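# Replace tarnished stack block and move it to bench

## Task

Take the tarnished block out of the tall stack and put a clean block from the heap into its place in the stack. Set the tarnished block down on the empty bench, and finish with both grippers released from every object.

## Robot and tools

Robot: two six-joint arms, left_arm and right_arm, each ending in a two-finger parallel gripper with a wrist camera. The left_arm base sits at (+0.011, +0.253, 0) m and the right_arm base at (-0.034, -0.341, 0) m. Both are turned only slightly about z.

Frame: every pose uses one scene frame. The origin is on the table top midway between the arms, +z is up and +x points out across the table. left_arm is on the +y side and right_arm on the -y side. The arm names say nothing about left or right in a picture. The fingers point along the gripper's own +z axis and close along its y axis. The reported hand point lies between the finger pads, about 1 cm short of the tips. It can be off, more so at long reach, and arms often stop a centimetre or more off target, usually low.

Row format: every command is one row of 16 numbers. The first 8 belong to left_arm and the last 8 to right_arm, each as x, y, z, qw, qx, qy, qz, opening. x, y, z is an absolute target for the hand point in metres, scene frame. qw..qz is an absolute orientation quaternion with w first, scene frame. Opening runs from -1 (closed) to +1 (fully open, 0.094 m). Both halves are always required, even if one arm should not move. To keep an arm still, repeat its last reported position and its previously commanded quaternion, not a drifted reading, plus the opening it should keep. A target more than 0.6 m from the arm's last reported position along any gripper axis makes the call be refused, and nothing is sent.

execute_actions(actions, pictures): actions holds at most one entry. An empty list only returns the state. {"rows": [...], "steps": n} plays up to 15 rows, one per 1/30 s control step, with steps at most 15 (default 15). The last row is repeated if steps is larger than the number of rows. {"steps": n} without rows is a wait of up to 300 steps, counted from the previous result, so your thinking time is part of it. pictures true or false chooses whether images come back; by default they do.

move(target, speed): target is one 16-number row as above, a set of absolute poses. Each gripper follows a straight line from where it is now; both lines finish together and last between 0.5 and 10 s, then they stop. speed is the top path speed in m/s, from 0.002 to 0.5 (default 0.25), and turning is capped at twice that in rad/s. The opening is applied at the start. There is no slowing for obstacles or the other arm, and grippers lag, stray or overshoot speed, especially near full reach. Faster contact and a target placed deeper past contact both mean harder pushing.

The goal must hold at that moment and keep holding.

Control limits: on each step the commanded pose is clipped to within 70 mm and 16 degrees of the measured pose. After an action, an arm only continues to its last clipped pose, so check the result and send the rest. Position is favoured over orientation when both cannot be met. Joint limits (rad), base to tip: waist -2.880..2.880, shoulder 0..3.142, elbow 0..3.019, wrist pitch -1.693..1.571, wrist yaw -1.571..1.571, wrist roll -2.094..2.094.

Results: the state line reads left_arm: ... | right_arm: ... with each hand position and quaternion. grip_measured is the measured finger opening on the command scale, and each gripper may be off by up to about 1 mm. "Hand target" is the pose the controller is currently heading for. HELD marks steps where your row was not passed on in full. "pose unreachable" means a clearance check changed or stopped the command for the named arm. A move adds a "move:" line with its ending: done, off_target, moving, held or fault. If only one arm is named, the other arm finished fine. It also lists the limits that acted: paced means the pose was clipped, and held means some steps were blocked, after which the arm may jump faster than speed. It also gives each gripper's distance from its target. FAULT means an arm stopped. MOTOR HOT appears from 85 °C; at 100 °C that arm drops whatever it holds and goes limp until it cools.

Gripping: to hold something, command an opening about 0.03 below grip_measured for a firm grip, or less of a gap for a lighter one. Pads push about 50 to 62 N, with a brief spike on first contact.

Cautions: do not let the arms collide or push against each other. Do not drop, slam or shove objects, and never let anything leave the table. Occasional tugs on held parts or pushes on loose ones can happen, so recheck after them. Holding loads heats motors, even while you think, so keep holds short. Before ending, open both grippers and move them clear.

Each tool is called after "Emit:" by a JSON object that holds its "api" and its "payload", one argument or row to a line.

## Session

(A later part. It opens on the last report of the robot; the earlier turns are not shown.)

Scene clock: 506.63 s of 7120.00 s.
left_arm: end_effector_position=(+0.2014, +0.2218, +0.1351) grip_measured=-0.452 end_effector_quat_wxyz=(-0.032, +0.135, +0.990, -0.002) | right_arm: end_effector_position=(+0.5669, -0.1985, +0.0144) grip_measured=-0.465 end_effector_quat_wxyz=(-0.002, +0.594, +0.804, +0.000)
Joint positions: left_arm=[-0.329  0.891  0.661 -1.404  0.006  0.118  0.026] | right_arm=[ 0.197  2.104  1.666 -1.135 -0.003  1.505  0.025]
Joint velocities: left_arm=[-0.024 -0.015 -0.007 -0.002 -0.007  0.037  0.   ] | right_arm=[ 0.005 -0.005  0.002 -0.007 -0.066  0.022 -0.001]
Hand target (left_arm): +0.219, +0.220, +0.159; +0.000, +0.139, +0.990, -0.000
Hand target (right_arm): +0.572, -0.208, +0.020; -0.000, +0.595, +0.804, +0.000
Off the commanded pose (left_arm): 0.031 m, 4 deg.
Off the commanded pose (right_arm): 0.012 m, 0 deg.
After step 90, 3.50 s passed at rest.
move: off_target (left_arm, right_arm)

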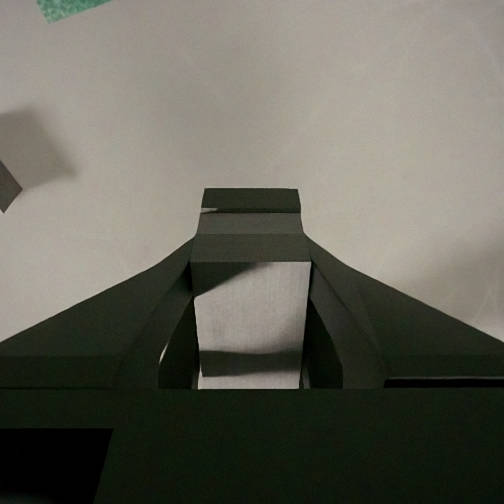

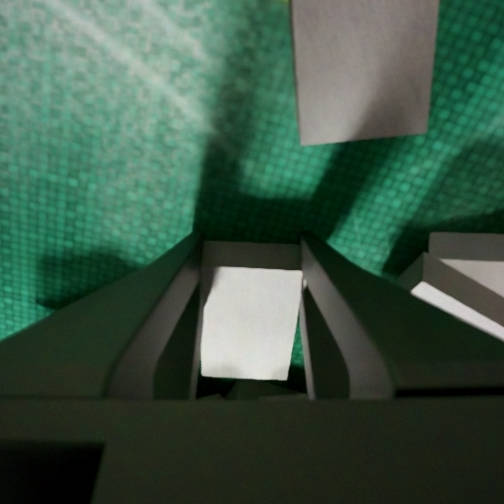

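Emit:
{"api": "move", "payload": {
  "target": [0.22,0.22,0.16, 0,0.139,0.9903,0, -0.51, 0.571,-0.199,0.022, 0,0.595,0.804,0, -0.25],
  "speed": 0.03
}}

Emit:
{"api": "move", "payload": {
  "target": [0.22,0.22,0.16, 0,0.139,0.9903,0, -0.51, 0.567,-0.179,0.022, 0,0.595,0.804,0, -0.25],
  "speed": 0.03
}}

Scene clock: 521.23 s of 7120.00 s.
left_arm: end_effector_position=(+0.2025, +0.2216, +0.1364) grip_measured=-0.452 end_effector_quat_wxyz=(-0.030, +0.135, +0.990, -0.002) | right_arm: end_effector_position=(+0.5657, -0.1988, +0.0147) grip_measured=-0.253 end_effector_quat_wxyz=(-0.003, +0.594, +0.805, -0.002)
Joint positions: left_arm=[-0.329  0.891  0.664 -1.404  0.006  0.118  0.026] | right_arm=[ 0.197  2.103  1.666 -1.14  -0.003  1.505  0.035]
Joint velocities: left_arm=[ 0.005 -0.015 -0.007 -0.007 -0.007 -0.051 -0.002] | right_arm=[ 0.005 -0.005 -0.002 -0.017 -0.051 -0.066  0.   ]
Hand target (left_arm): +0.219, +0.220, +0.159; +0.000, +0.139, +0.990, -0.000
Hand target (right_arm): +0.571, -0.199, +0.022; -0.000, +0.595, +0.804, -0.000
Off the commanded pose (left_arm): 0.029 m, 3 deg.
Off the commanded pose (right_arm): 0.009 m, 0 deg.
After step 90, 10.23 s passed at rest.
move: off_target (left_arm)

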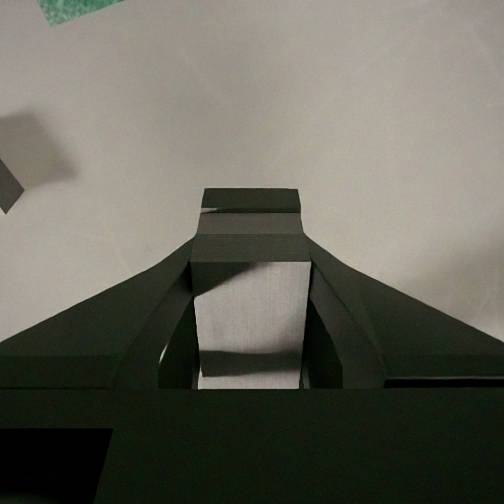

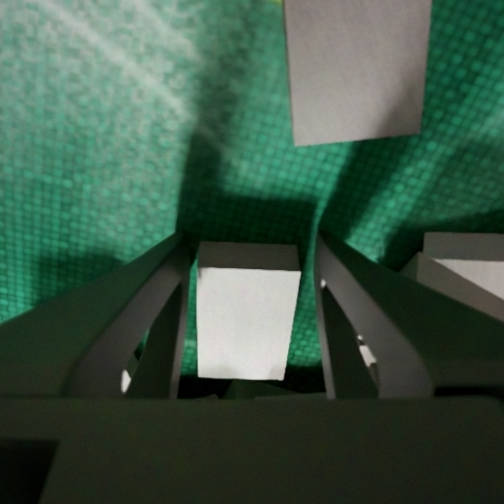

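Scene clock: 522.53 s of 7120.00 s.
left_arm: end_effector_position=(+0.2022, +0.2217, +0.1360) grip_measured=-0.452 end_effector_quat_wxyz=(-0.031, +0.135, +0.990, -0.002) | right_arm: end_effector_position=(+0.5625, -0.1910, +0.0147) grip_measured=-0.253 end_effector_quat_wxyz=(-0.003, +0.597, +0.802, -0.005)
Joint positions: left_arm=[-0.329  0.891  0.663 -1.404  0.006  0.118  0.026] | right_arm=[ 0.212  2.103  1.666 -1.145  0.002  1.527  0.035]
Joint velocities: left_arm=[-0.005 -0.005  0.012 -0.002 -0.022  0.022  0.002] | right_arm=[ 0.024 -0.005 -0.007  0.012 -0.051  0.037 -0.001]
Hand target (left_arm): +0.219, +0.220, +0.159; +0.000, +0.139, +0.990, -0.000
Hand target (right_arm): +0.567, -0.179, +0.022; +0.000, +0.595, +0.804, +0.000
Off the commanded pose (left_arm): 0.030 m, 4 deg.
Off the commanded pose (right_arm): 0.015 m, 1 deg.
move: off_target (left_arm, right_arm)

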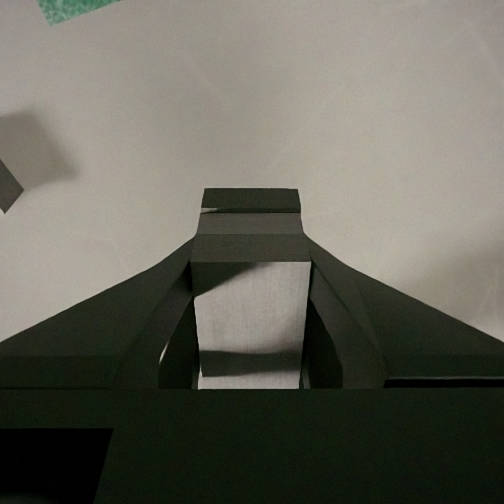

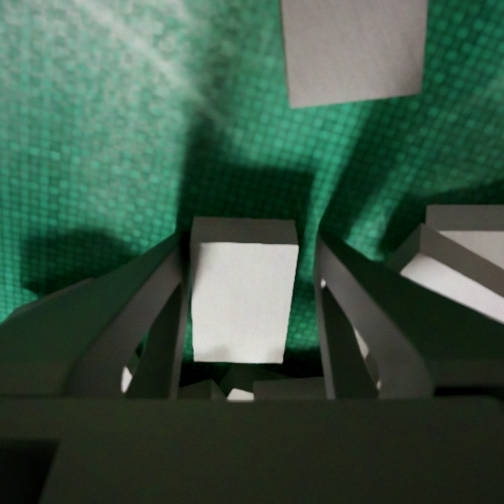

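Emit:
{"api": "move", "payload": {
  "target": [0.22,0.22,0.16, 0,0.139,0.9903,0, -0.51, 0.567,-0.187,0.022, 0,0.595,0.804,0, -0.52],
  "speed": 0.03
}}

Emit:
{"api": "move", "payload": {
  "target": [0.22,0.22,0.16, 0,0.139,0.9903,0, -0.51, 0.575,-0.19,0.12, 0,0.595,0.804,0, -0.52],
  "speed": 0.1
}}

Emit:
{"api": "move", "payload": {
  "target": [0.22,0.22,0.16, 0,0.139,0.9903,0, -0.51, 0.15,0.03,0.11, 0,0.16,0.987,0, -0.52],
  "speed": 0.25
}}

Emit:
{"api": "move", "payload": {
  "target": [0.22,0.22,0.16, 0,0.139,0.9903,0, -0.51, 0.15,0.03,0.05, 0,0.16,0.987,0, -0.52],
  "speed": 0.06
}}

Scene clock: 543.70 s of 7120.00 s.
left_arm: end_effector_position=(+0.2019, +0.2217, +0.1357) grip_measured=-0.452 end_effector_quat_wxyz=(-0.031, +0.135, +0.990, -0.002) | right_arm: end_effector_position=(+0.5627, -0.1909, +0.0147) grip_measured=-0.462 end_effector_quat_wxyz=(-0.003, +0.597, +0.802, -0.005)
Joint positions: left_arm=[-0.329  0.891  0.662 -1.404  0.006  0.118  0.026] | right_arm=[ 0.212  2.103  1.666 -1.145  0.002  1.527  0.025]
Joint velocities: left_arm=[-0.005 -0.005  0.007 -0.007 -0.007  0.037  0.   ] | right_arm=[ 0.005 -0.015  0.007  0.007 -0.051  0.081 -0.001]
Hand target (left_arm): +0.219, +0.220, +0.159; +0.000, +0.139, +0.990, -0.000
Hand target (right_arm): +0.567, -0.187, +0.022; +0.000, +0.595, +0.804, +0.000
Off the commanded pose (left_arm): 0.030 m, 4 deg.
Off the commanded pose (right_arm): 0.009 m, 1 deg.
After step 90, 16.90 s passed at rest.
move: off_target (left_arm)

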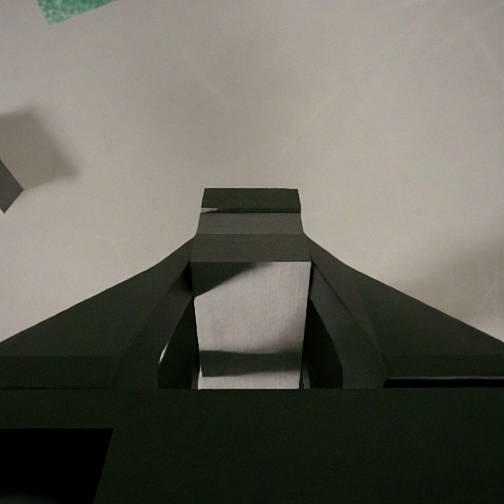

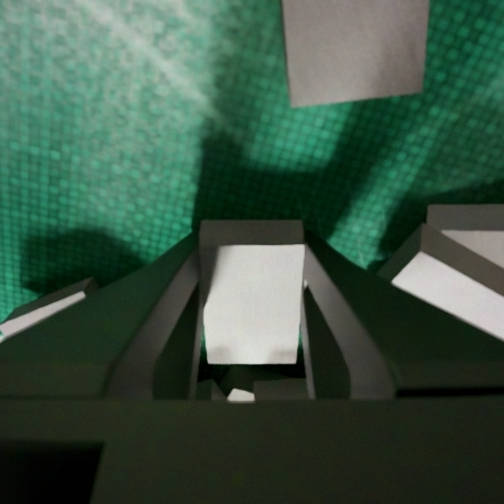

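Scene clock: 545.17 s of 7120.00 s.
left_arm: end_effector_position=(+0.2014, +0.2218, +0.1351) grip_measured=-0.452 end_effector_quat_wxyz=(-0.032, +0.135, +0.990, -0.002) | right_arm: end_effector_position=(+0.5600, -0.1916, +0.0846) grip_measured=-0.462 end_effector_quat_wxyz=(-0.021, +0.597, +0.802, -0.027)
Joint positions: left_arm=[-0.329  0.891  0.661 -1.404  0.006  0.118  0.026] | right_arm=[ 0.212  2.066  1.797 -1.37   0.002  1.527  0.025]
Joint velocities: left_arm=[-0.005 -0.015  0.007 -0.012  0.007  0.022 -0.   ] | right_arm=[-0.024  0.005 -0.007 -0.007 -0.007  0.022 -0.   ]
Hand target (left_arm): +0.219, +0.220, +0.159; +0.000, +0.139, +0.990, -0.000
Hand target (right_arm): +0.574, -0.190, +0.120; +0.000, +0.595, +0.804, -0.000
Off the commanded pose (left_arm): 0.031 m, 4 deg.
Off the commanded pose (right_arm): 0.038 m, 4 deg.
move: off_target (left_arm, right_arm)

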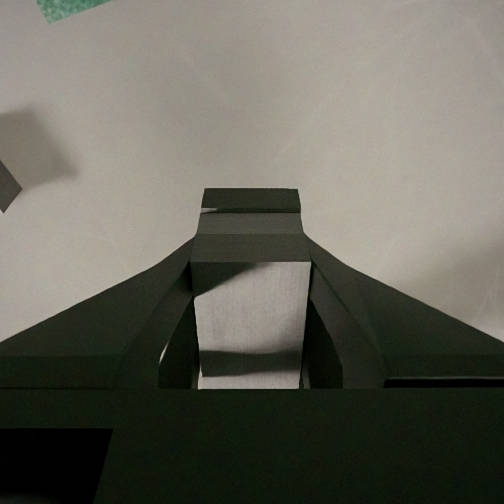

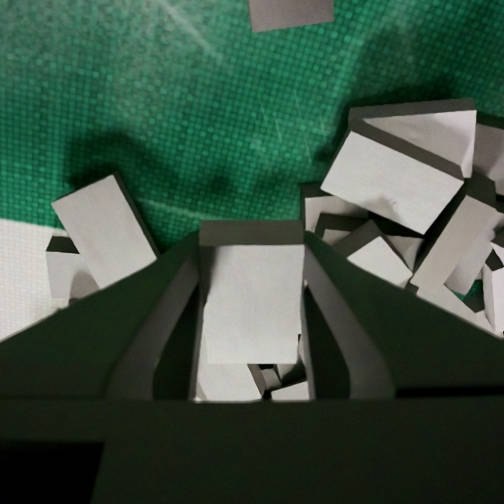

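Scene clock: 547.63 s of 7120.00 s.
left_arm: end_effector_position=(+0.2027, +0.2216, +0.1365) grip_measured=-0.452 end_effector_quat_wxyz=(-0.030, +0.135, +0.990, -0.002) | right_arm: end_effector_position=(+0.1474, +0.0201, +0.0950) grip_measured=-0.462 end_effector_quat_wxyz=(-0.000, +0.151, +0.988, -0.017)
Joint positions: left_arm=[-0.329  0.891  0.664 -1.404  0.006  0.118  0.026] | right_arm=[ 1.074  1.522  1.057 -1.138  0.009  1.412  0.025]
Joint velocities: left_arm=[ 0.015  0.015 -0.002 -0.007 -0.022 -0.022 -0.   ] | right_arm=[-0.015  0.005  0.002 -0.007 -0.007  0.022  0.   ]
Hand target (left_arm): +0.219, +0.220, +0.159; +0.000, +0.139, +0.990, -0.000
Hand target (right_arm): +0.152, +0.023, +0.108; +0.007, +0.161, +0.987, +0.002
Off the commanded pose (left_arm): 0.029 m, 3 deg.
Off the commanded pose (right_arm): 0.018 m, 2 deg.
move: off_target (left_arm, right_arm)

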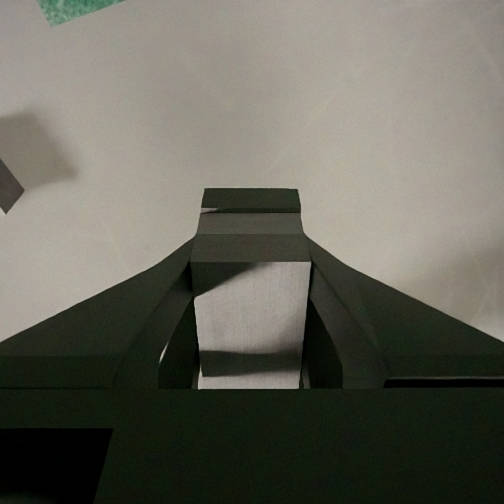

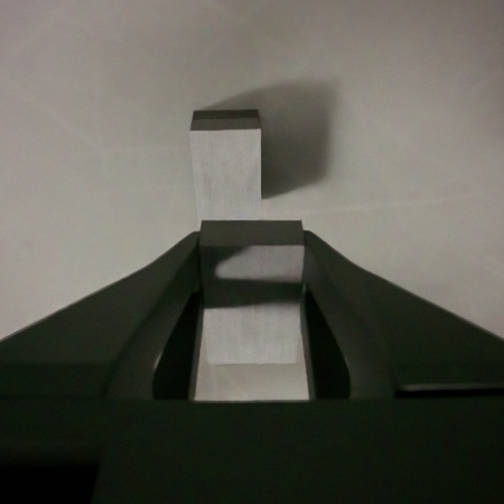

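Scene clock: 548.73 s of 7120.00 s.
left_arm: end_effector_position=(+0.2024, +0.2216, +0.1362) grip_measured=-0.452 end_effector_quat_wxyz=(-0.030, +0.135, +0.990, -0.002) | right_arm: end_effector_position=(+0.1494, +0.0260, +0.0549) grip_measured=-0.462 end_effector_quat_wxyz=(+0.002, +0.154, +0.988, +0.000)
Joint positions: left_arm=[-0.329  0.891  0.664 -1.404  0.006  0.118  0.026] | right_arm=[ 1.074  1.572  0.995 -0.992  0.004  1.419  0.025]
Joint velocities: left_arm=[-0.015 -0.005 -0.012  0.007  0.095 -0.051 -0.002] | right_arm=[-0.015  0.015  0.007 -0.032 -0.051 -0.051  0.001]
Hand target (left_arm): +0.219, +0.220, +0.159; +0.000, +0.139, +0.990, -0.000
Hand target (right_arm): +0.150, +0.030, +0.050; -0.000, +0.160, +0.987, +0.000
Off the commanded pose (left_arm): 0.030 m, 4 deg.
Off the commanded pose (right_arm): 0.006 m, 1 deg.
move: off_target (left_arm)

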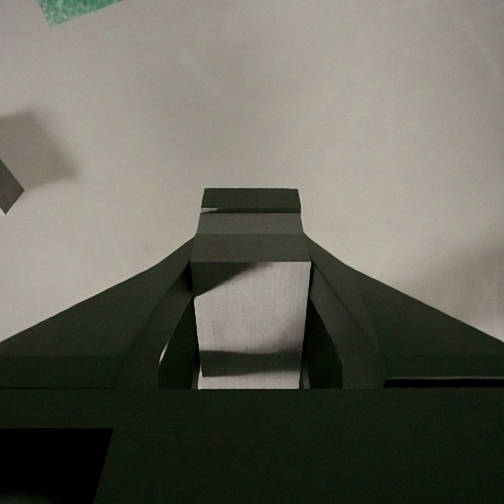

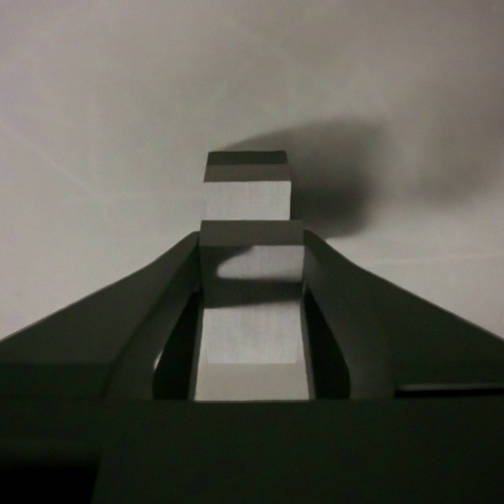

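Emit:
{"api": "move", "payload": {
  "target": [0.22,0.22,0.16, 0,0.139,0.9903,0, -0.51, 0.151,0.031,0.036, 0,0.16,0.987,0, -0.52],
  "speed": 0.03
}}

Emit:
{"api": "zoom_image", "payload": {
  "camera": "cam_right_wrist",
  "region": [170, 130, 340, 300]
}}

Scene clock: 559.40 s of 7120.00 s.
left_arm: end_effector_position=(+0.2020, +0.2217, +0.1358) grip_measured=-0.452 end_effector_quat_wxyz=(-0.031, +0.135, +0.990, -0.002) | right_arm: end_effector_position=(+0.1506, +0.0284, +0.0428) grip_measured=-0.462 end_effector_quat_wxyz=(+0.003, +0.154, +0.988, +0.003)
Joint positions: left_arm=[-0.329  0.891  0.662 -1.404  0.006  0.118  0.026] | right_arm=[ 1.074  1.595  0.985 -0.954  0.004  1.42   0.025]
Joint velocities: left_arm=[ 0.005 -0.005  0.002 -0.007  0.037 -0.051 -0.002] | right_arm=[-0.005 -0.005 -0.012 -0.007  0.051 -0.066 -0.   ]
Hand target (left_arm): +0.219, +0.220, +0.159; +0.000, +0.139, +0.990, -0.000
Hand target (right_arm): +0.151, +0.031, +0.036; -0.000, +0.160, +0.987, -0.000
Off the commanded pose (left_arm): 0.030 m, 4 deg.
Off the commanded pose (right_arm): 0.007 m, 1 deg.
After step 90, 6.40 s passed at rest.
move: off_target (left_arm)

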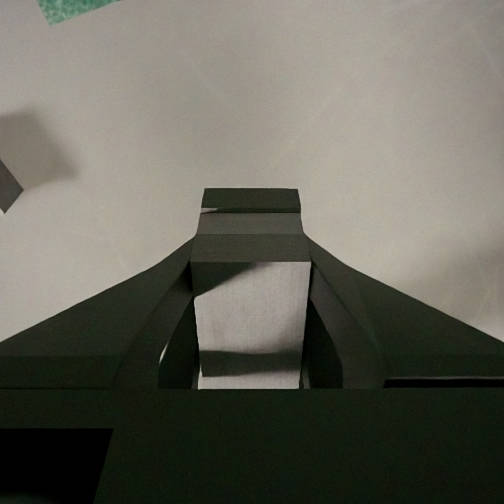

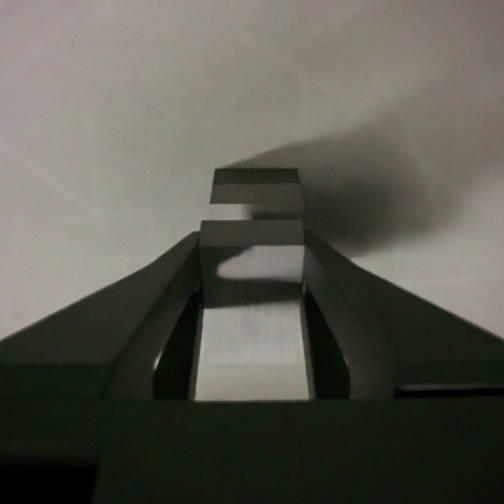

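Region (170, 130, 340, 300) of cam_right_wrist's 504x504 image, scaled by 2.965, with more detail than that image has.

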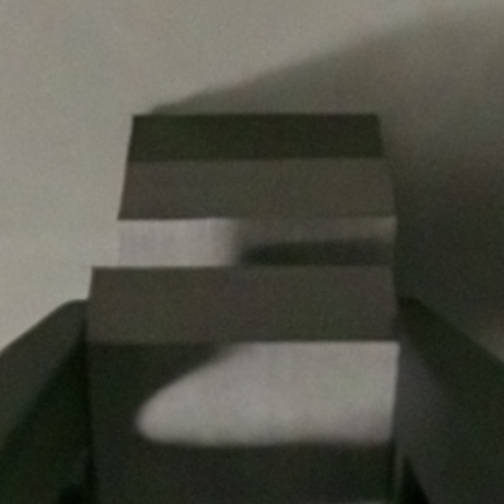

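Emit:
{"api": "move", "payload": {
  "target": [0.22,0.22,0.16, 0,0.139,0.9903,0, -0.51, 0.156,0.027,0.035, 0,0.16,0.987,0, -0.52],
  "speed": 0.01
}}

Emit:
{"api": "zoom_image", "payload": {
  "camera": "cam_right_wrist",
  "region": [170, 130, 340, 300]
}}

Scene clock: 573.47 s of 7120.00 s.
left_arm: end_effector_position=(+0.2027, +0.2216, +0.1365) grip_measured=-0.452 end_effector_quat_wxyz=(-0.030, +0.135, +0.990, -0.002) | right_arm: end_effector_position=(+0.1527, +0.0264, +0.0416) grip_measured=-0.462 end_effector_quat_wxyz=(+0.003, +0.158, +0.987, +0.003)
Joint positions: left_arm=[-0.329  0.891  0.664 -1.404  0.006  0.118  0.026] | right_arm=[ 1.067  1.595  0.981 -0.95   0.004  1.42   0.025]
Joint velocities: left_arm=[-0.005 -0.005  0.002  0.002  0.022 -0.022 -0.001] | right_arm=[ 0.005  0.005 -0.007 -0.012 -0.022  0.007 -0.   ]
Hand target (left_arm): +0.219, +0.220, +0.159; +0.000, +0.139, +0.990, -0.000
Hand target (right_arm): +0.156, +0.027, +0.035; -0.000, +0.160, +0.987, -0.000
Off the commanded pose (left_arm): 0.029 m, 3 deg.
Off the commanded pose (right_arm): 0.007 m, 1 deg.
After step 90, 7.67 s passed at rest.
move: off_target (left_arm)

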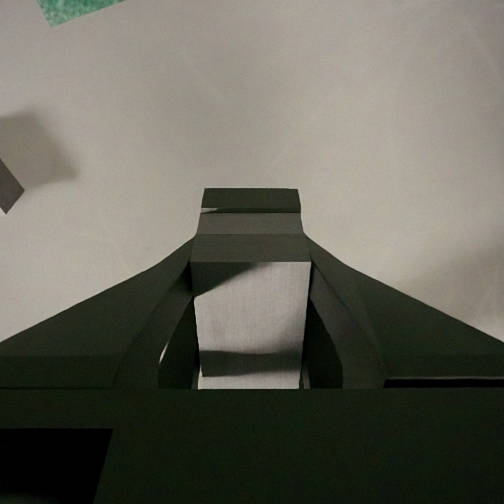

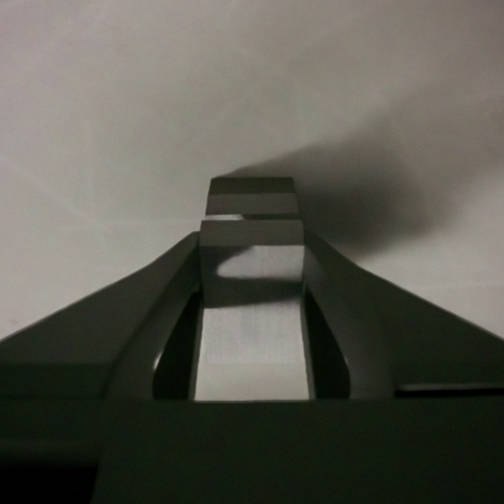

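Region (170, 130, 340, 300) of cam_right_wrist's 504x504 image, scaled by 2.965, with more detail than that image has.

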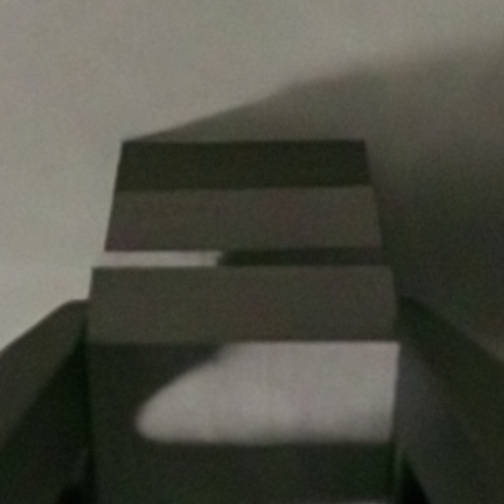

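Well aligned. Lower to seat.

Emit:
{"api": "move", "payload": {
  "target": [0.22,0.22,0.16, 0,0.139,0.9903,0, -0.51, 0.1555,0.026,0.029, 0,0.16,0.987,0, -0.52],
  "speed": 0.01
}}

Emit:
{"api": "zoom_image", "payload": {
  "camera": "cam_right_wrist",
  "region": [170, 130, 340, 300]
}}

Scene clock: 584.67 s of 7120.00 s.
left_arm: end_effector_position=(+0.2015, +0.2218, +0.1353) grip_measured=-0.452 end_effector_quat_wxyz=(-0.032, +0.135, +0.990, -0.002) | right_arm: end_effector_position=(+0.1527, +0.0264, +0.0372) grip_measured=-0.462 end_effector_quat_wxyz=(+0.004, +0.158, +0.987, +0.005)
Joint positions: left_arm=[-0.329  0.891  0.661 -1.404  0.006  0.118  0.026] | right_arm=[ 1.067  1.599  0.972 -0.933  0.004  1.42   0.025]
Joint velocities: left_arm=[-0.005 -0.015 -0.012 -0.007  0.051 -0.037 -0.002] | right_arm=[-0.015 -0.005 -0.002  0.002 -0.007  0.037 -0.001]
Hand target (left_arm): +0.219, +0.220, +0.159; +0.000, +0.139, +0.990, -0.000
Hand target (right_arm): +0.155, +0.026, +0.029; +0.000, +0.160, +0.987, +0.000
Off the commanded pose (left_arm): 0.031 m, 4 deg.
Off the commanded pose (right_arm): 0.009 m, 1 deg.
After step 90, 4.93 s passed at rest.
move: off_target (left_arm)

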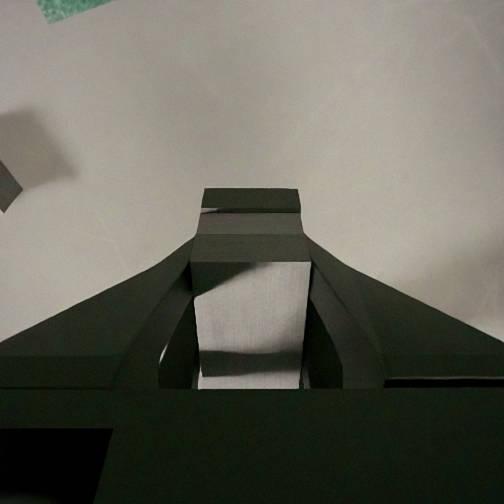

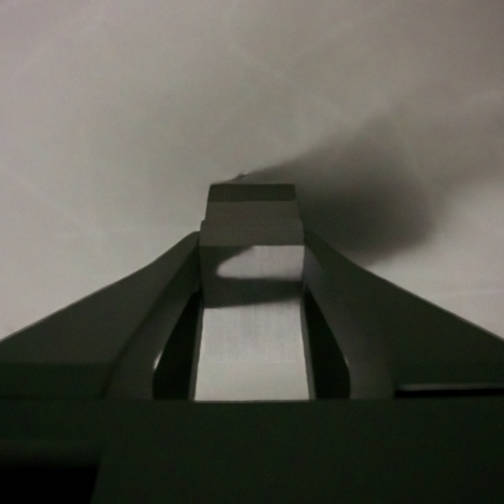

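Region (170, 130, 340, 300) of cam_right_wrist's 504x504 image, scaled by 2.965, with more detail than that image has.

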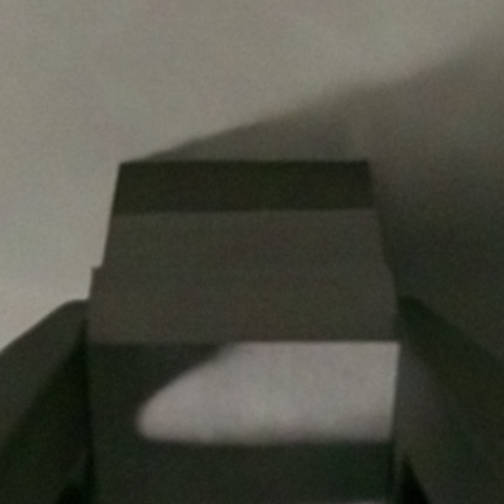

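Emit:
{"api": "move", "payload": {
  "target": [0.22,0.22,0.16, 0,0.139,0.9903,0, -0.51, 0.1555,0.026,0.029, 0,0.16,0.987,0, 1],
  "speed": 0.01
}}

Emit:
{"api": "move", "payload": {
  "target": [0.22,0.22,0.16, 0,0.139,0.9903,0, -0.51, 0.162,0.034,0.10, 0,0.16,0.987,0, 1],
  "speed": 0.08
}}

Emit:
{"api": "move", "payload": {
  "target": [0.22,0.22,0.16, 0,0.139,0.9903,0, -0.51, 0.195,-0.10,0.09, -0.2493,0.5331,0.7906,0.1681, 1],
  "speed": 0.2
}}

Emit:
{"api": "move", "payload": {
  "target": [0.15,0.026,0.15, 0.008,0.139,0.9903,-0.012, -0.51, 0.195,-0.10,0.09, -0.2493,0.5331,0.7906,0.1681, 1],
  "speed": 0.12
}}

Emit:
{"api": "move", "payload": {
  "target": [0.148,0.026,0.07, 0.008,0.139,0.9903,-0.012, -0.51, 0.195,-0.10,0.09, -0.2493,0.5331,0.7906,0.1681, 1],
  "speed": 0.06
}}

Scene clock: 604.87 s of 7120.00 s.
left_arm: end_effector_position=(+0.2027, +0.2216, +0.1365) grip_measured=-0.452 end_effector_quat_wxyz=(-0.030, +0.135, +0.990, -0.002) | right_arm: end_effector_position=(+0.1526, +0.0263, +0.0371) grip_measured=+1.000 end_effector_quat_wxyz=(+0.003, +0.158, +0.987, +0.005)
Joint positions: left_arm=[-0.329  0.891  0.664 -1.404  0.006  0.118  0.026] | right_arm=[ 1.067  1.599  0.972 -0.933  0.004  1.42   0.094]
Joint velocities: left_arm=[ 0.005  0.005 -0.007 -0.002  0.007  0.022  0.   ] | right_arm=[-0.015 -0.015 -0.007 -0.012 -0.007  0.007  0.   ]
Hand target (left_arm): +0.219, +0.220, +0.159; +0.000, +0.139, +0.990, -0.000
Hand target (right_arm): +0.155, +0.026, +0.029; -0.000, +0.160, +0.987, -0.000
Off the commanded pose (left_arm): 0.029 m, 3 deg.
Off the commanded pose (right_arm): 0.009 m, 1 deg.
After step 90, 13.73 s passed at rest.
move: off_target (left_arm)

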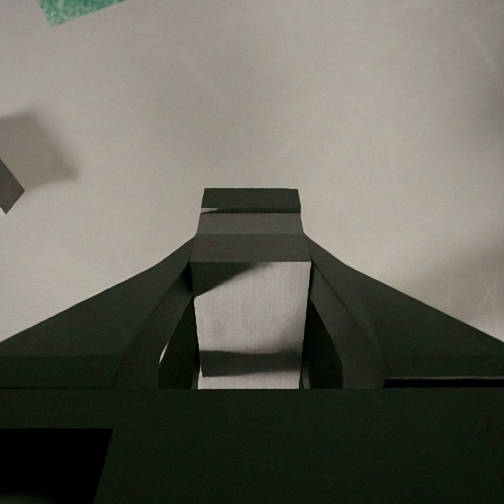

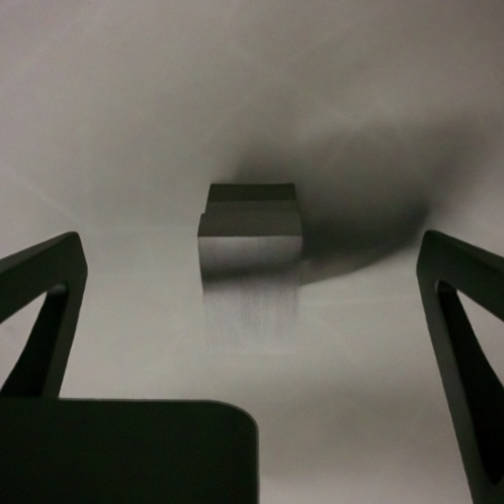

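Scene clock: 606.00 s of 7120.00 s.
left_arm: end_effector_position=(+0.2024, +0.2216, +0.1362) grip_measured=-0.452 end_effector_quat_wxyz=(-0.030, +0.135, +0.990, -0.002) | right_arm: end_effector_position=(+0.1528, +0.0222, +0.0794) grip_measured=+1.000 end_effector_quat_wxyz=(-0.006, +0.160, +0.987, -0.024)
Joint positions: left_arm=[-0.329  0.891  0.664 -1.404  0.006  0.118  0.026] | right_arm=[ 1.062  1.563  1.058 -1.115  0.004  1.42   0.094]
Joint velocities: left_arm=[-0.015 -0.015  0.022 -0.007 -0.037 -0.007 -0.001] | right_arm=[ 0.015  0.005  0.007  0.022 -0.007  0.022  0.   ]
Hand target (left_arm): +0.219, +0.220, +0.159; +0.000, +0.139, +0.990, -0.000
Hand target (right_arm): +0.162, +0.034, +0.100; +0.000, +0.160, +0.987, +0.000
Off the commanded pose (left_arm): 0.030 m, 4 deg.
Off the commanded pose (right_arm): 0.025 m, 3 deg.
move: off_target (left_arm, right_arm)

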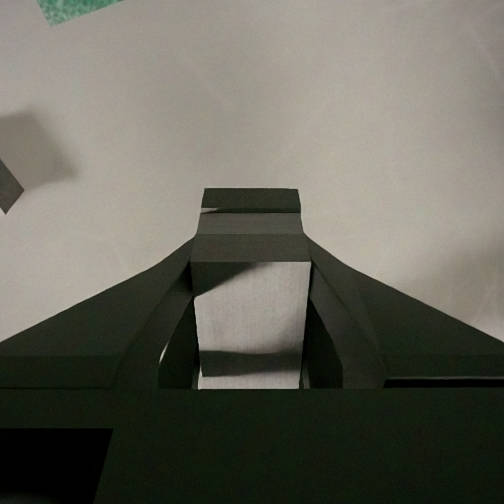

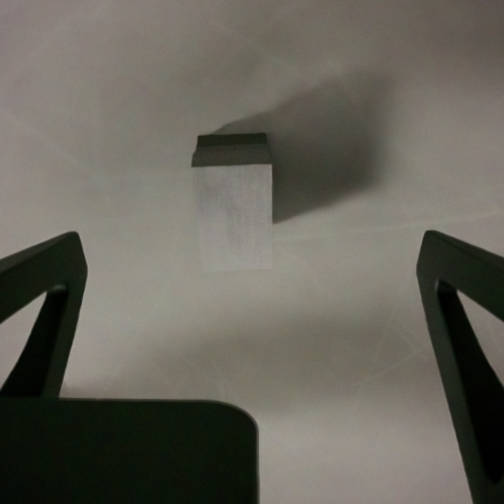

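Scene clock: 609.00 s of 7120.00 s.
left_arm: end_effector_position=(+0.2025, +0.2216, +0.1364) grip_measured=-0.452 end_effector_quat_wxyz=(-0.030, +0.135, +0.990, -0.002) | right_arm: end_effector_position=(+0.1884, -0.0992, +0.0799) grip_measured=+1.000 end_effector_quat_wxyz=(-0.255, +0.533, +0.792, +0.153)
Joint positions: left_arm=[-0.329  0.891  0.664 -1.404  0.006  0.118  0.026] | right_arm=[ 0.492  1.304  0.695 -0.899 -0.601  1.732  0.094]
Joint velocities: left_arm=[-0.015 -0.005  0.002  0.002  0.022 -0.037  0.001] | right_arm=[-0.024  0.005 -0.002 -0.002 -0.037 -0.095  0.   ]
Hand target (left_arm): +0.219, +0.220, +0.159; +0.000, +0.139, +0.990, -0.000
Hand target (right_arm): +0.192, -0.098, +0.087; -0.251, +0.535, +0.789, +0.166
Off the commanded pose (left_arm): 0.029 m, 3 deg.
Off the commanded pose (right_arm): 0.012 m, 2 deg.
move: off_target (left_arm, right_arm)

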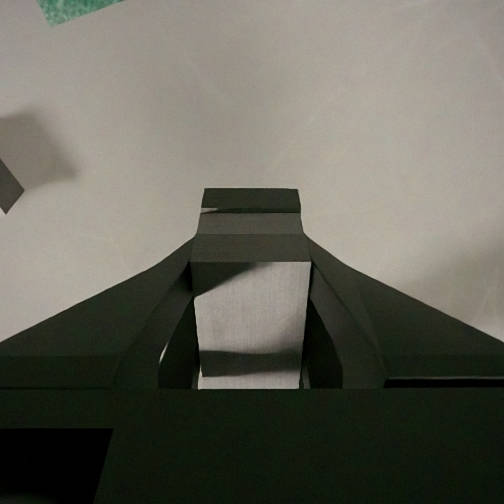

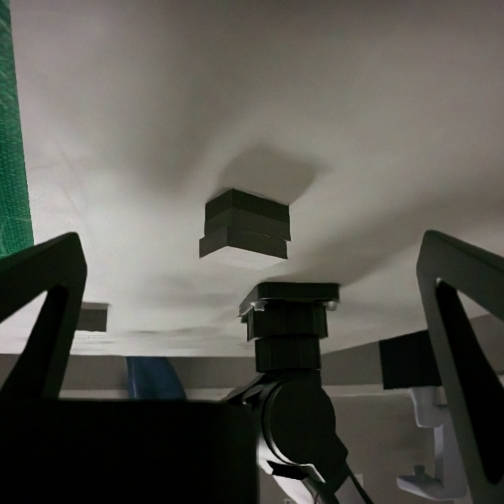

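Scene clock: 611.20 s of 7120.00 s.
left_arm: end_effector_position=(+0.1398, +0.0458, +0.1302) grip_measured=-0.452 end_effector_quat_wxyz=(-0.012, +0.145, +0.989, +0.015) | right_arm: end_effector_position=(+0.1897, -0.1004, +0.0800) grip_measured=+1.000 end_effector_quat_wxyz=(-0.254, +0.535, +0.791, +0.154)
Joint positions: left_arm=[-1.189  1.04   0.733 -1.301 -0.002 -0.722  0.026] | right_arm=[ 0.487  1.304  0.695 -0.899 -0.601  1.732  0.094]
Joint velocities: left_arm=[-0.015 -0.015  0.007  0.007 -0.022 -0.037  0.001] | right_arm=[-0.015  0.005 -0.002  0.002  0.081 -0.066  0.   ]
Hand target (left_arm): +0.150, +0.027, +0.149; +0.010, +0.139, +0.990, -0.007
Hand target (right_arm): +0.195, -0.100, +0.090; -0.249, +0.534, +0.791, +0.168
Off the commanded pose (left_arm): 0.030 m, 4 deg.
Off the commanded pose (right_arm): 0.011 m, 2 deg.
move: off_target (left_arm, right_arm)

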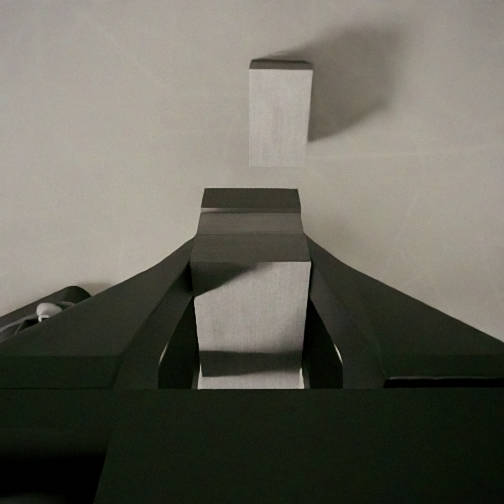

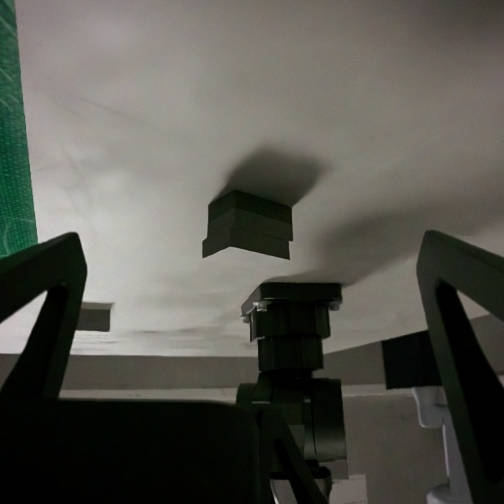

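Scene clock: 612.57 s of 7120.00 s.
left_arm: end_effector_position=(+0.1476, +0.0331, +0.0682) grip_measured=-0.452 end_effector_quat_wxyz=(+0.004, +0.143, +0.990, -0.004) | right_arm: end_effector_position=(+0.1897, -0.1004, +0.0801) grip_measured=+1.000 end_effector_quat_wxyz=(-0.254, +0.535, +0.791, +0.154)
Joint positions: left_arm=[-1.189  1.135  0.619 -1.043 -0.001 -0.727  0.026] | right_arm=[ 0.487  1.304  0.695 -0.899 -0.601  1.732  0.094]
Joint velocities: left_arm=[-0.005 -0.005  0.002 -0.012  0.022 -0.007  0.   ] | right_arm=[-0.005  0.005  0.002  0.007 -0.022  0.007  0.   ]
Hand target (left_arm): +0.148, +0.026, +0.069; +0.007, +0.139, +0.990, -0.012
Hand target (right_arm): +0.195, -0.100, +0.090; -0.249, +0.533, +0.791, +0.168
Off the commanded pose (left_arm): 0.007 m, 1 deg.
Off the commanded pose (right_arm): 0.011 m, 2 deg.
move: off_target (right_arm)

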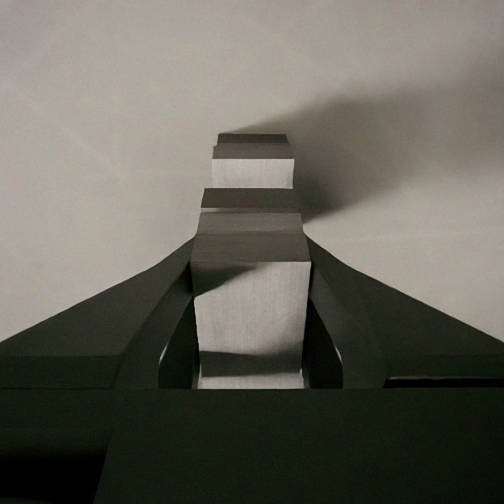

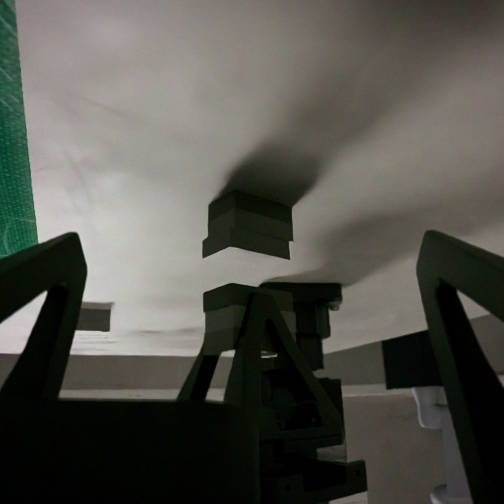

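Emit:
{"api": "move", "payload": {
  "target": [0.147,0.027,0.054, 0.008,0.139,0.9903,-0.012, -0.51, 0.195,-0.10,0.09, -0.2493,0.5331,0.7906,0.1681, 1],
  "speed": 0.03
}}

Emit:
{"api": "zoom_image", "payload": {
  "camera": "cam_right_wrist",
  "region": [170, 170, 340, 340]
}}

Emit:
{"api": "zoom_image", "payload": {
  "camera": "cam_left_wrist",
  "region": [170, 110, 340, 280]
}}

Scene clock: 621.17 s of 7120.00 s.
left_arm: end_effector_position=(+0.1473, +0.0336, +0.0536) grip_measured=-0.452 end_effector_quat_wxyz=(+0.005, +0.141, +0.990, -0.005) | right_arm: end_effector_position=(+0.1898, -0.1005, +0.0801) grip_measured=+1.000 end_effector_quat_wxyz=(-0.254, +0.535, +0.791, +0.154)
Joint positions: left_arm=[-1.189  1.158  0.591 -0.989 -0.001 -0.729  0.026] | right_arm=[ 0.486  1.304  0.695 -0.899 -0.601  1.732  0.094]
Joint velocities: left_arm=[-0.015 -0.005  0.002  0.017  0.022 -0.037  0.001] | right_arm=[-0.024 -0.024 -0.012  0.012 -0.007  0.022  0.   ]
Hand target (left_arm): +0.147, +0.027, +0.054; +0.008, +0.139, +0.990, -0.012
Hand target (right_arm): +0.195, -0.100, +0.090; -0.249, +0.533, +0.791, +0.168
Off the commanded pose (left_arm): 0.007 m, 1 deg.
Off the commanded pose (right_arm): 0.011 m, 2 deg.
After step 90, 4.83 s passed at rest.
move: off_target (right_arm)

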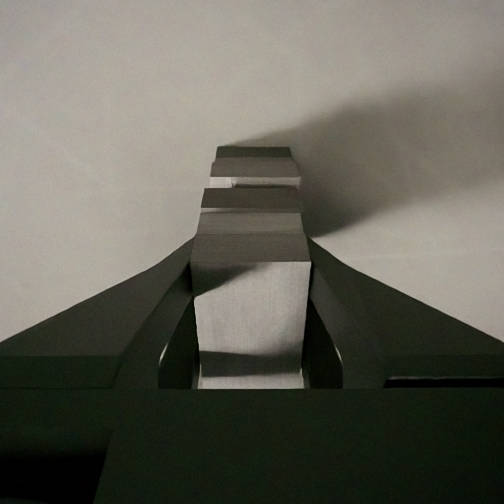

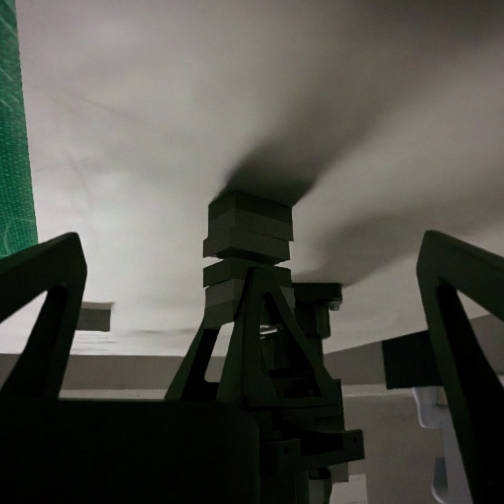

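Region (170, 170, 340, 340) of cam_right_wrist's 504x504 image, scaled by 2.965, with more detail than that image has.

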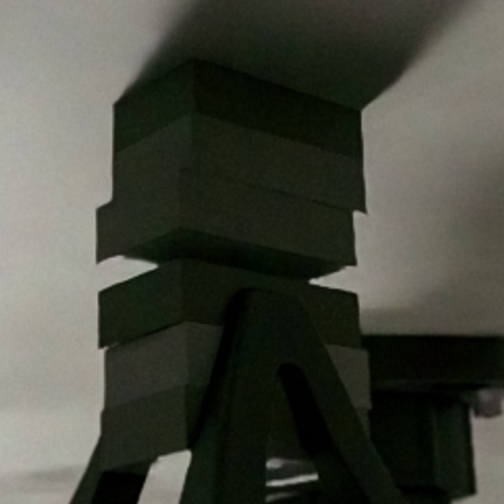

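Region (170, 110, 340, 280) of cam_left_wrist's 504x504 image, scaled by 2.965, with more detail than that image has.

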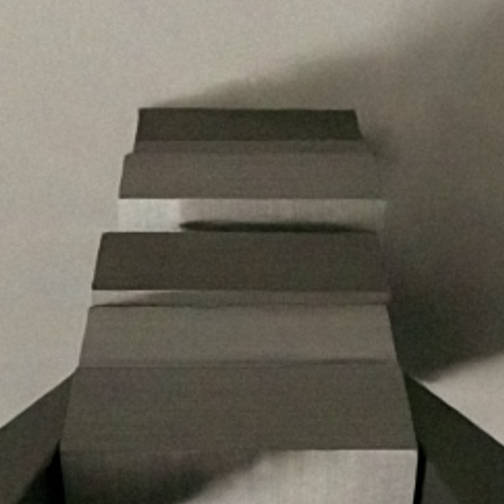

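Emit:
{"api": "move", "payload": {
  "target": [0.1475,0.025,0.047, 0.008,0.139,0.9903,-0.012, -0.51, 0.195,-0.10,0.09, -0.2493,0.5331,0.7906,0.1681, 1],
  "speed": 0.01
}}

Emit:
{"api": "zoom_image", "payload": {
  "camera": "cam_right_wrist",
  "region": [170, 170, 340, 340]
}}

Emit:
{"api": "zoom_image", "payload": {
  "camera": "cam_left_wrist",
  "region": [170, 110, 340, 280]
}}

Scene clock: 632.80 s of 7120.00 s.
left_arm: end_effector_position=(+0.1480, +0.0325, +0.0485) grip_measured=-0.452 end_effector_quat_wxyz=(+0.005, +0.141, +0.990, -0.005) | right_arm: end_effector_position=(+0.1898, -0.1005, +0.0801) grip_measured=+1.000 end_effector_quat_wxyz=(-0.254, +0.535, +0.791, +0.154)
Joint positions: left_arm=[-1.189  1.172  0.585 -0.969 -0.001 -0.73   0.026] | right_arm=[ 0.486  1.304  0.695 -0.899 -0.601  1.732  0.094]
Joint velocities: left_arm=[-0.015 -0.005  0.012  0.007  0.022  0.037 -0.   ] | right_arm=[-0.015  0.005  0.007  0.002  0.037 -0.051  0.   ]
Hand target (left_arm): +0.148, +0.025, +0.047; +0.008, +0.139, +0.990, -0.012
Hand target (right_arm): +0.195, -0.100, +0.090; -0.249, +0.533, +0.791, +0.168
Off the commanded pose (left_arm): 0.008 m, 1 deg.
Off the commanded pose (right_arm): 0.011 m, 2 deg.
After step 90, 6.93 s passed at rest.
move: off_target (right_arm)

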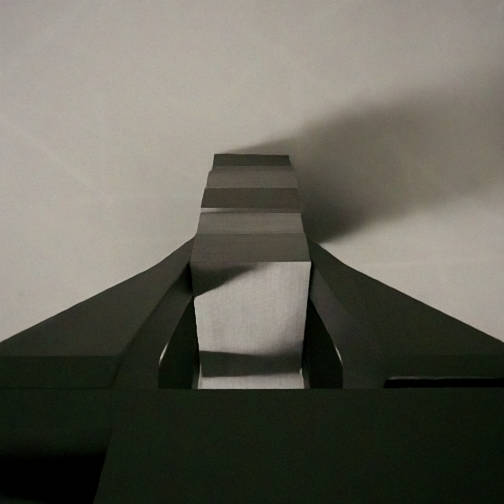

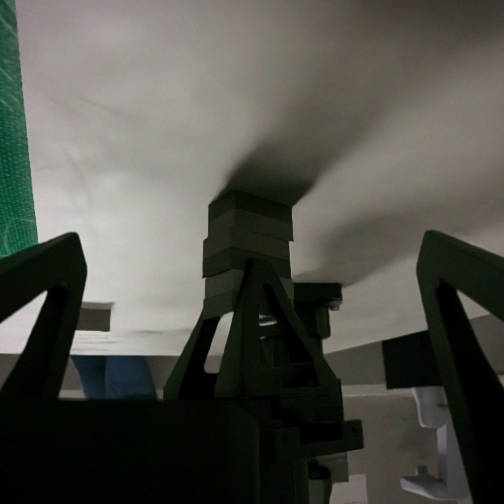

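Region (170, 170, 340, 340) of cam_right_wrist's 504x504 image, scaled by 2.965, with more detail than that image has.

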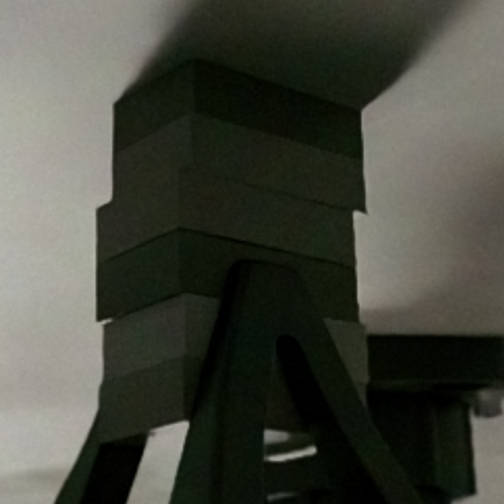

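Region (170, 110, 340, 280) of cam_left_wrist's 504x504 image, scaled by 2.965, with more detail than that image has.

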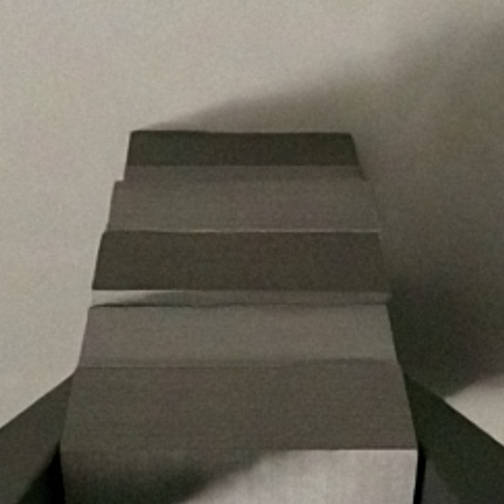

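Seated. Release and lift.

Emit:
{"api": "move", "payload": {
  "target": [0.1475,0.025,0.047, 0.008,0.139,0.9903,-0.012, 1, 0.195,-0.10,0.09, -0.2493,0.5331,0.7906,0.1681, 1],
  "speed": 0.01
}}

Emit:
{"api": "move", "payload": {
  "target": [0.153,0.02,0.14, 0.008,0.139,0.9903,-0.012, 1, 0.195,-0.10,0.09, -0.2493,0.5331,0.7906,0.1681, 1],
  "speed": 0.08
}}

Scene clock: 642.20 s of 7120.00 s.
left_arm: end_effector_position=(+0.1486, +0.0305, +0.0486) grip_measured=+1.000 end_effector_quat_wxyz=(+0.008, +0.141, +0.990, -0.009) | right_arm: end_effector_position=(+0.1898, -0.1005, +0.0801) grip_measured=+1.000 end_effector_quat_wxyz=(-0.254, +0.535, +0.791, +0.154)
Joint positions: left_arm=[-1.191  1.172  0.585 -0.961 -0.001 -0.731  0.094] | right_arm=[ 0.486  1.304  0.695 -0.899 -0.601  1.732  0.094]
Joint velocities: left_arm=[-0.015  0.005 -0.002  0.002 -0.022 -0.022  0.   ] | right_arm=[ 0.015 -0.015 -0.002 -0.022  0.007  0.007  0.   ]
Hand target (left_arm): +0.147, +0.025, +0.047; +0.008, +0.139, +0.990, -0.012
Hand target (right_arm): +0.195, -0.100, +0.090; -0.249, +0.533, +0.791, +0.168
Off the commanded pose (left_arm): 0.006 m, 0 deg.
Off the commanded pose (right_arm): 0.011 m, 2 deg.
After step 90, 4.70 s passed at rest.
move: off_target (right_arm)

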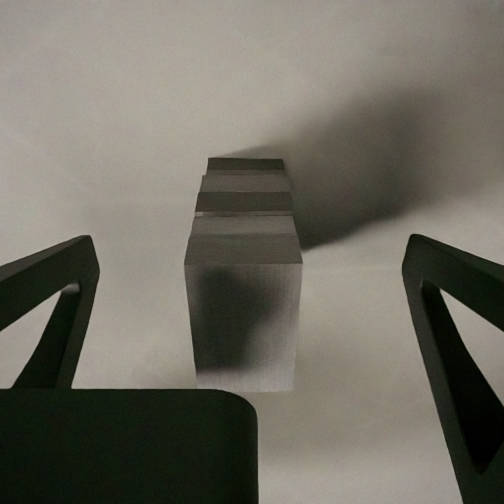

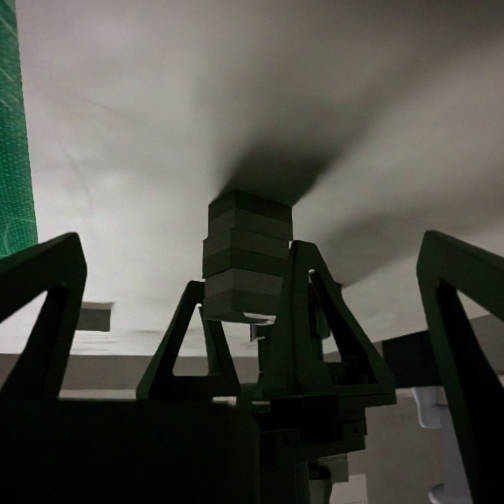

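Scene clock: 643.70 s of 7120.00 s.
left_arm: end_effector_position=(+0.1487, +0.0303, +0.1242) grip_measured=+1.000 end_effector_quat_wxyz=(-0.001, +0.141, +0.990, +0.002) | right_arm: end_effector_position=(+0.1898, -0.1005, +0.0801) grip_measured=+1.000 end_effector_quat_wxyz=(-0.254, +0.535, +0.791, +0.154)
Joint positions: left_arm=[-1.191  1.077  0.74  -1.239 -0.001 -0.731  0.094] | right_arm=[ 0.486  1.304  0.695 -0.899 -0.601  1.732  0.094]
Joint velocities: left_arm=[ 0.005 -0.024 -0.017 -0.012  0.022 -0.007  0.   ] | right_arm=[ 0.005 -0.005  0.002  0.012 -0.037  0.007  0.   ]
Hand target (left_arm): +0.153, +0.020, +0.140; +0.008, +0.139, +0.990, -0.012
Hand target (right_arm): +0.195, -0.100, +0.090; -0.249, +0.533, +0.791, +0.168
Off the commanded pose (left_arm): 0.019 m, 2 deg.
Off the commanded pose (right_arm): 0.011 m, 2 deg.
move: off_target (left_arm, right_arm)

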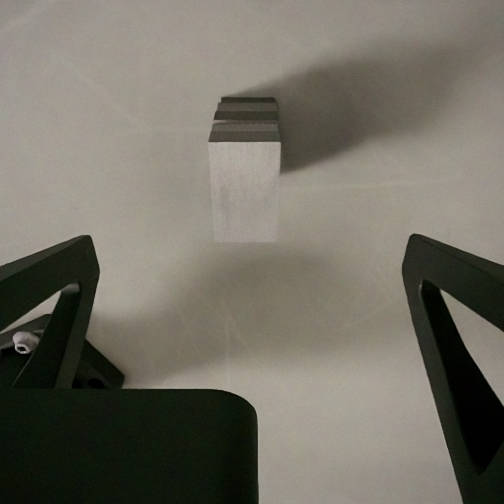

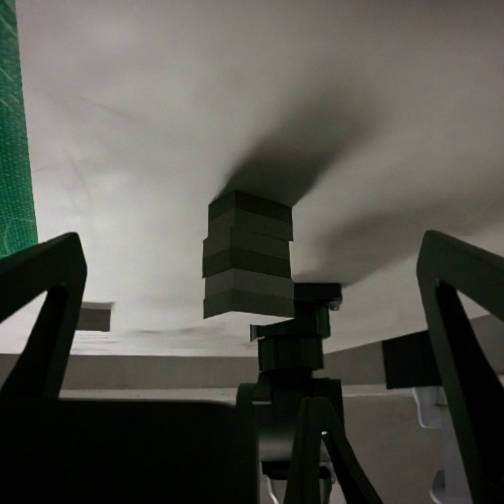

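Emit:
{"api": "finished_scene", "payload": {
  "scene": 2
}}

The scene is finished: the task was done.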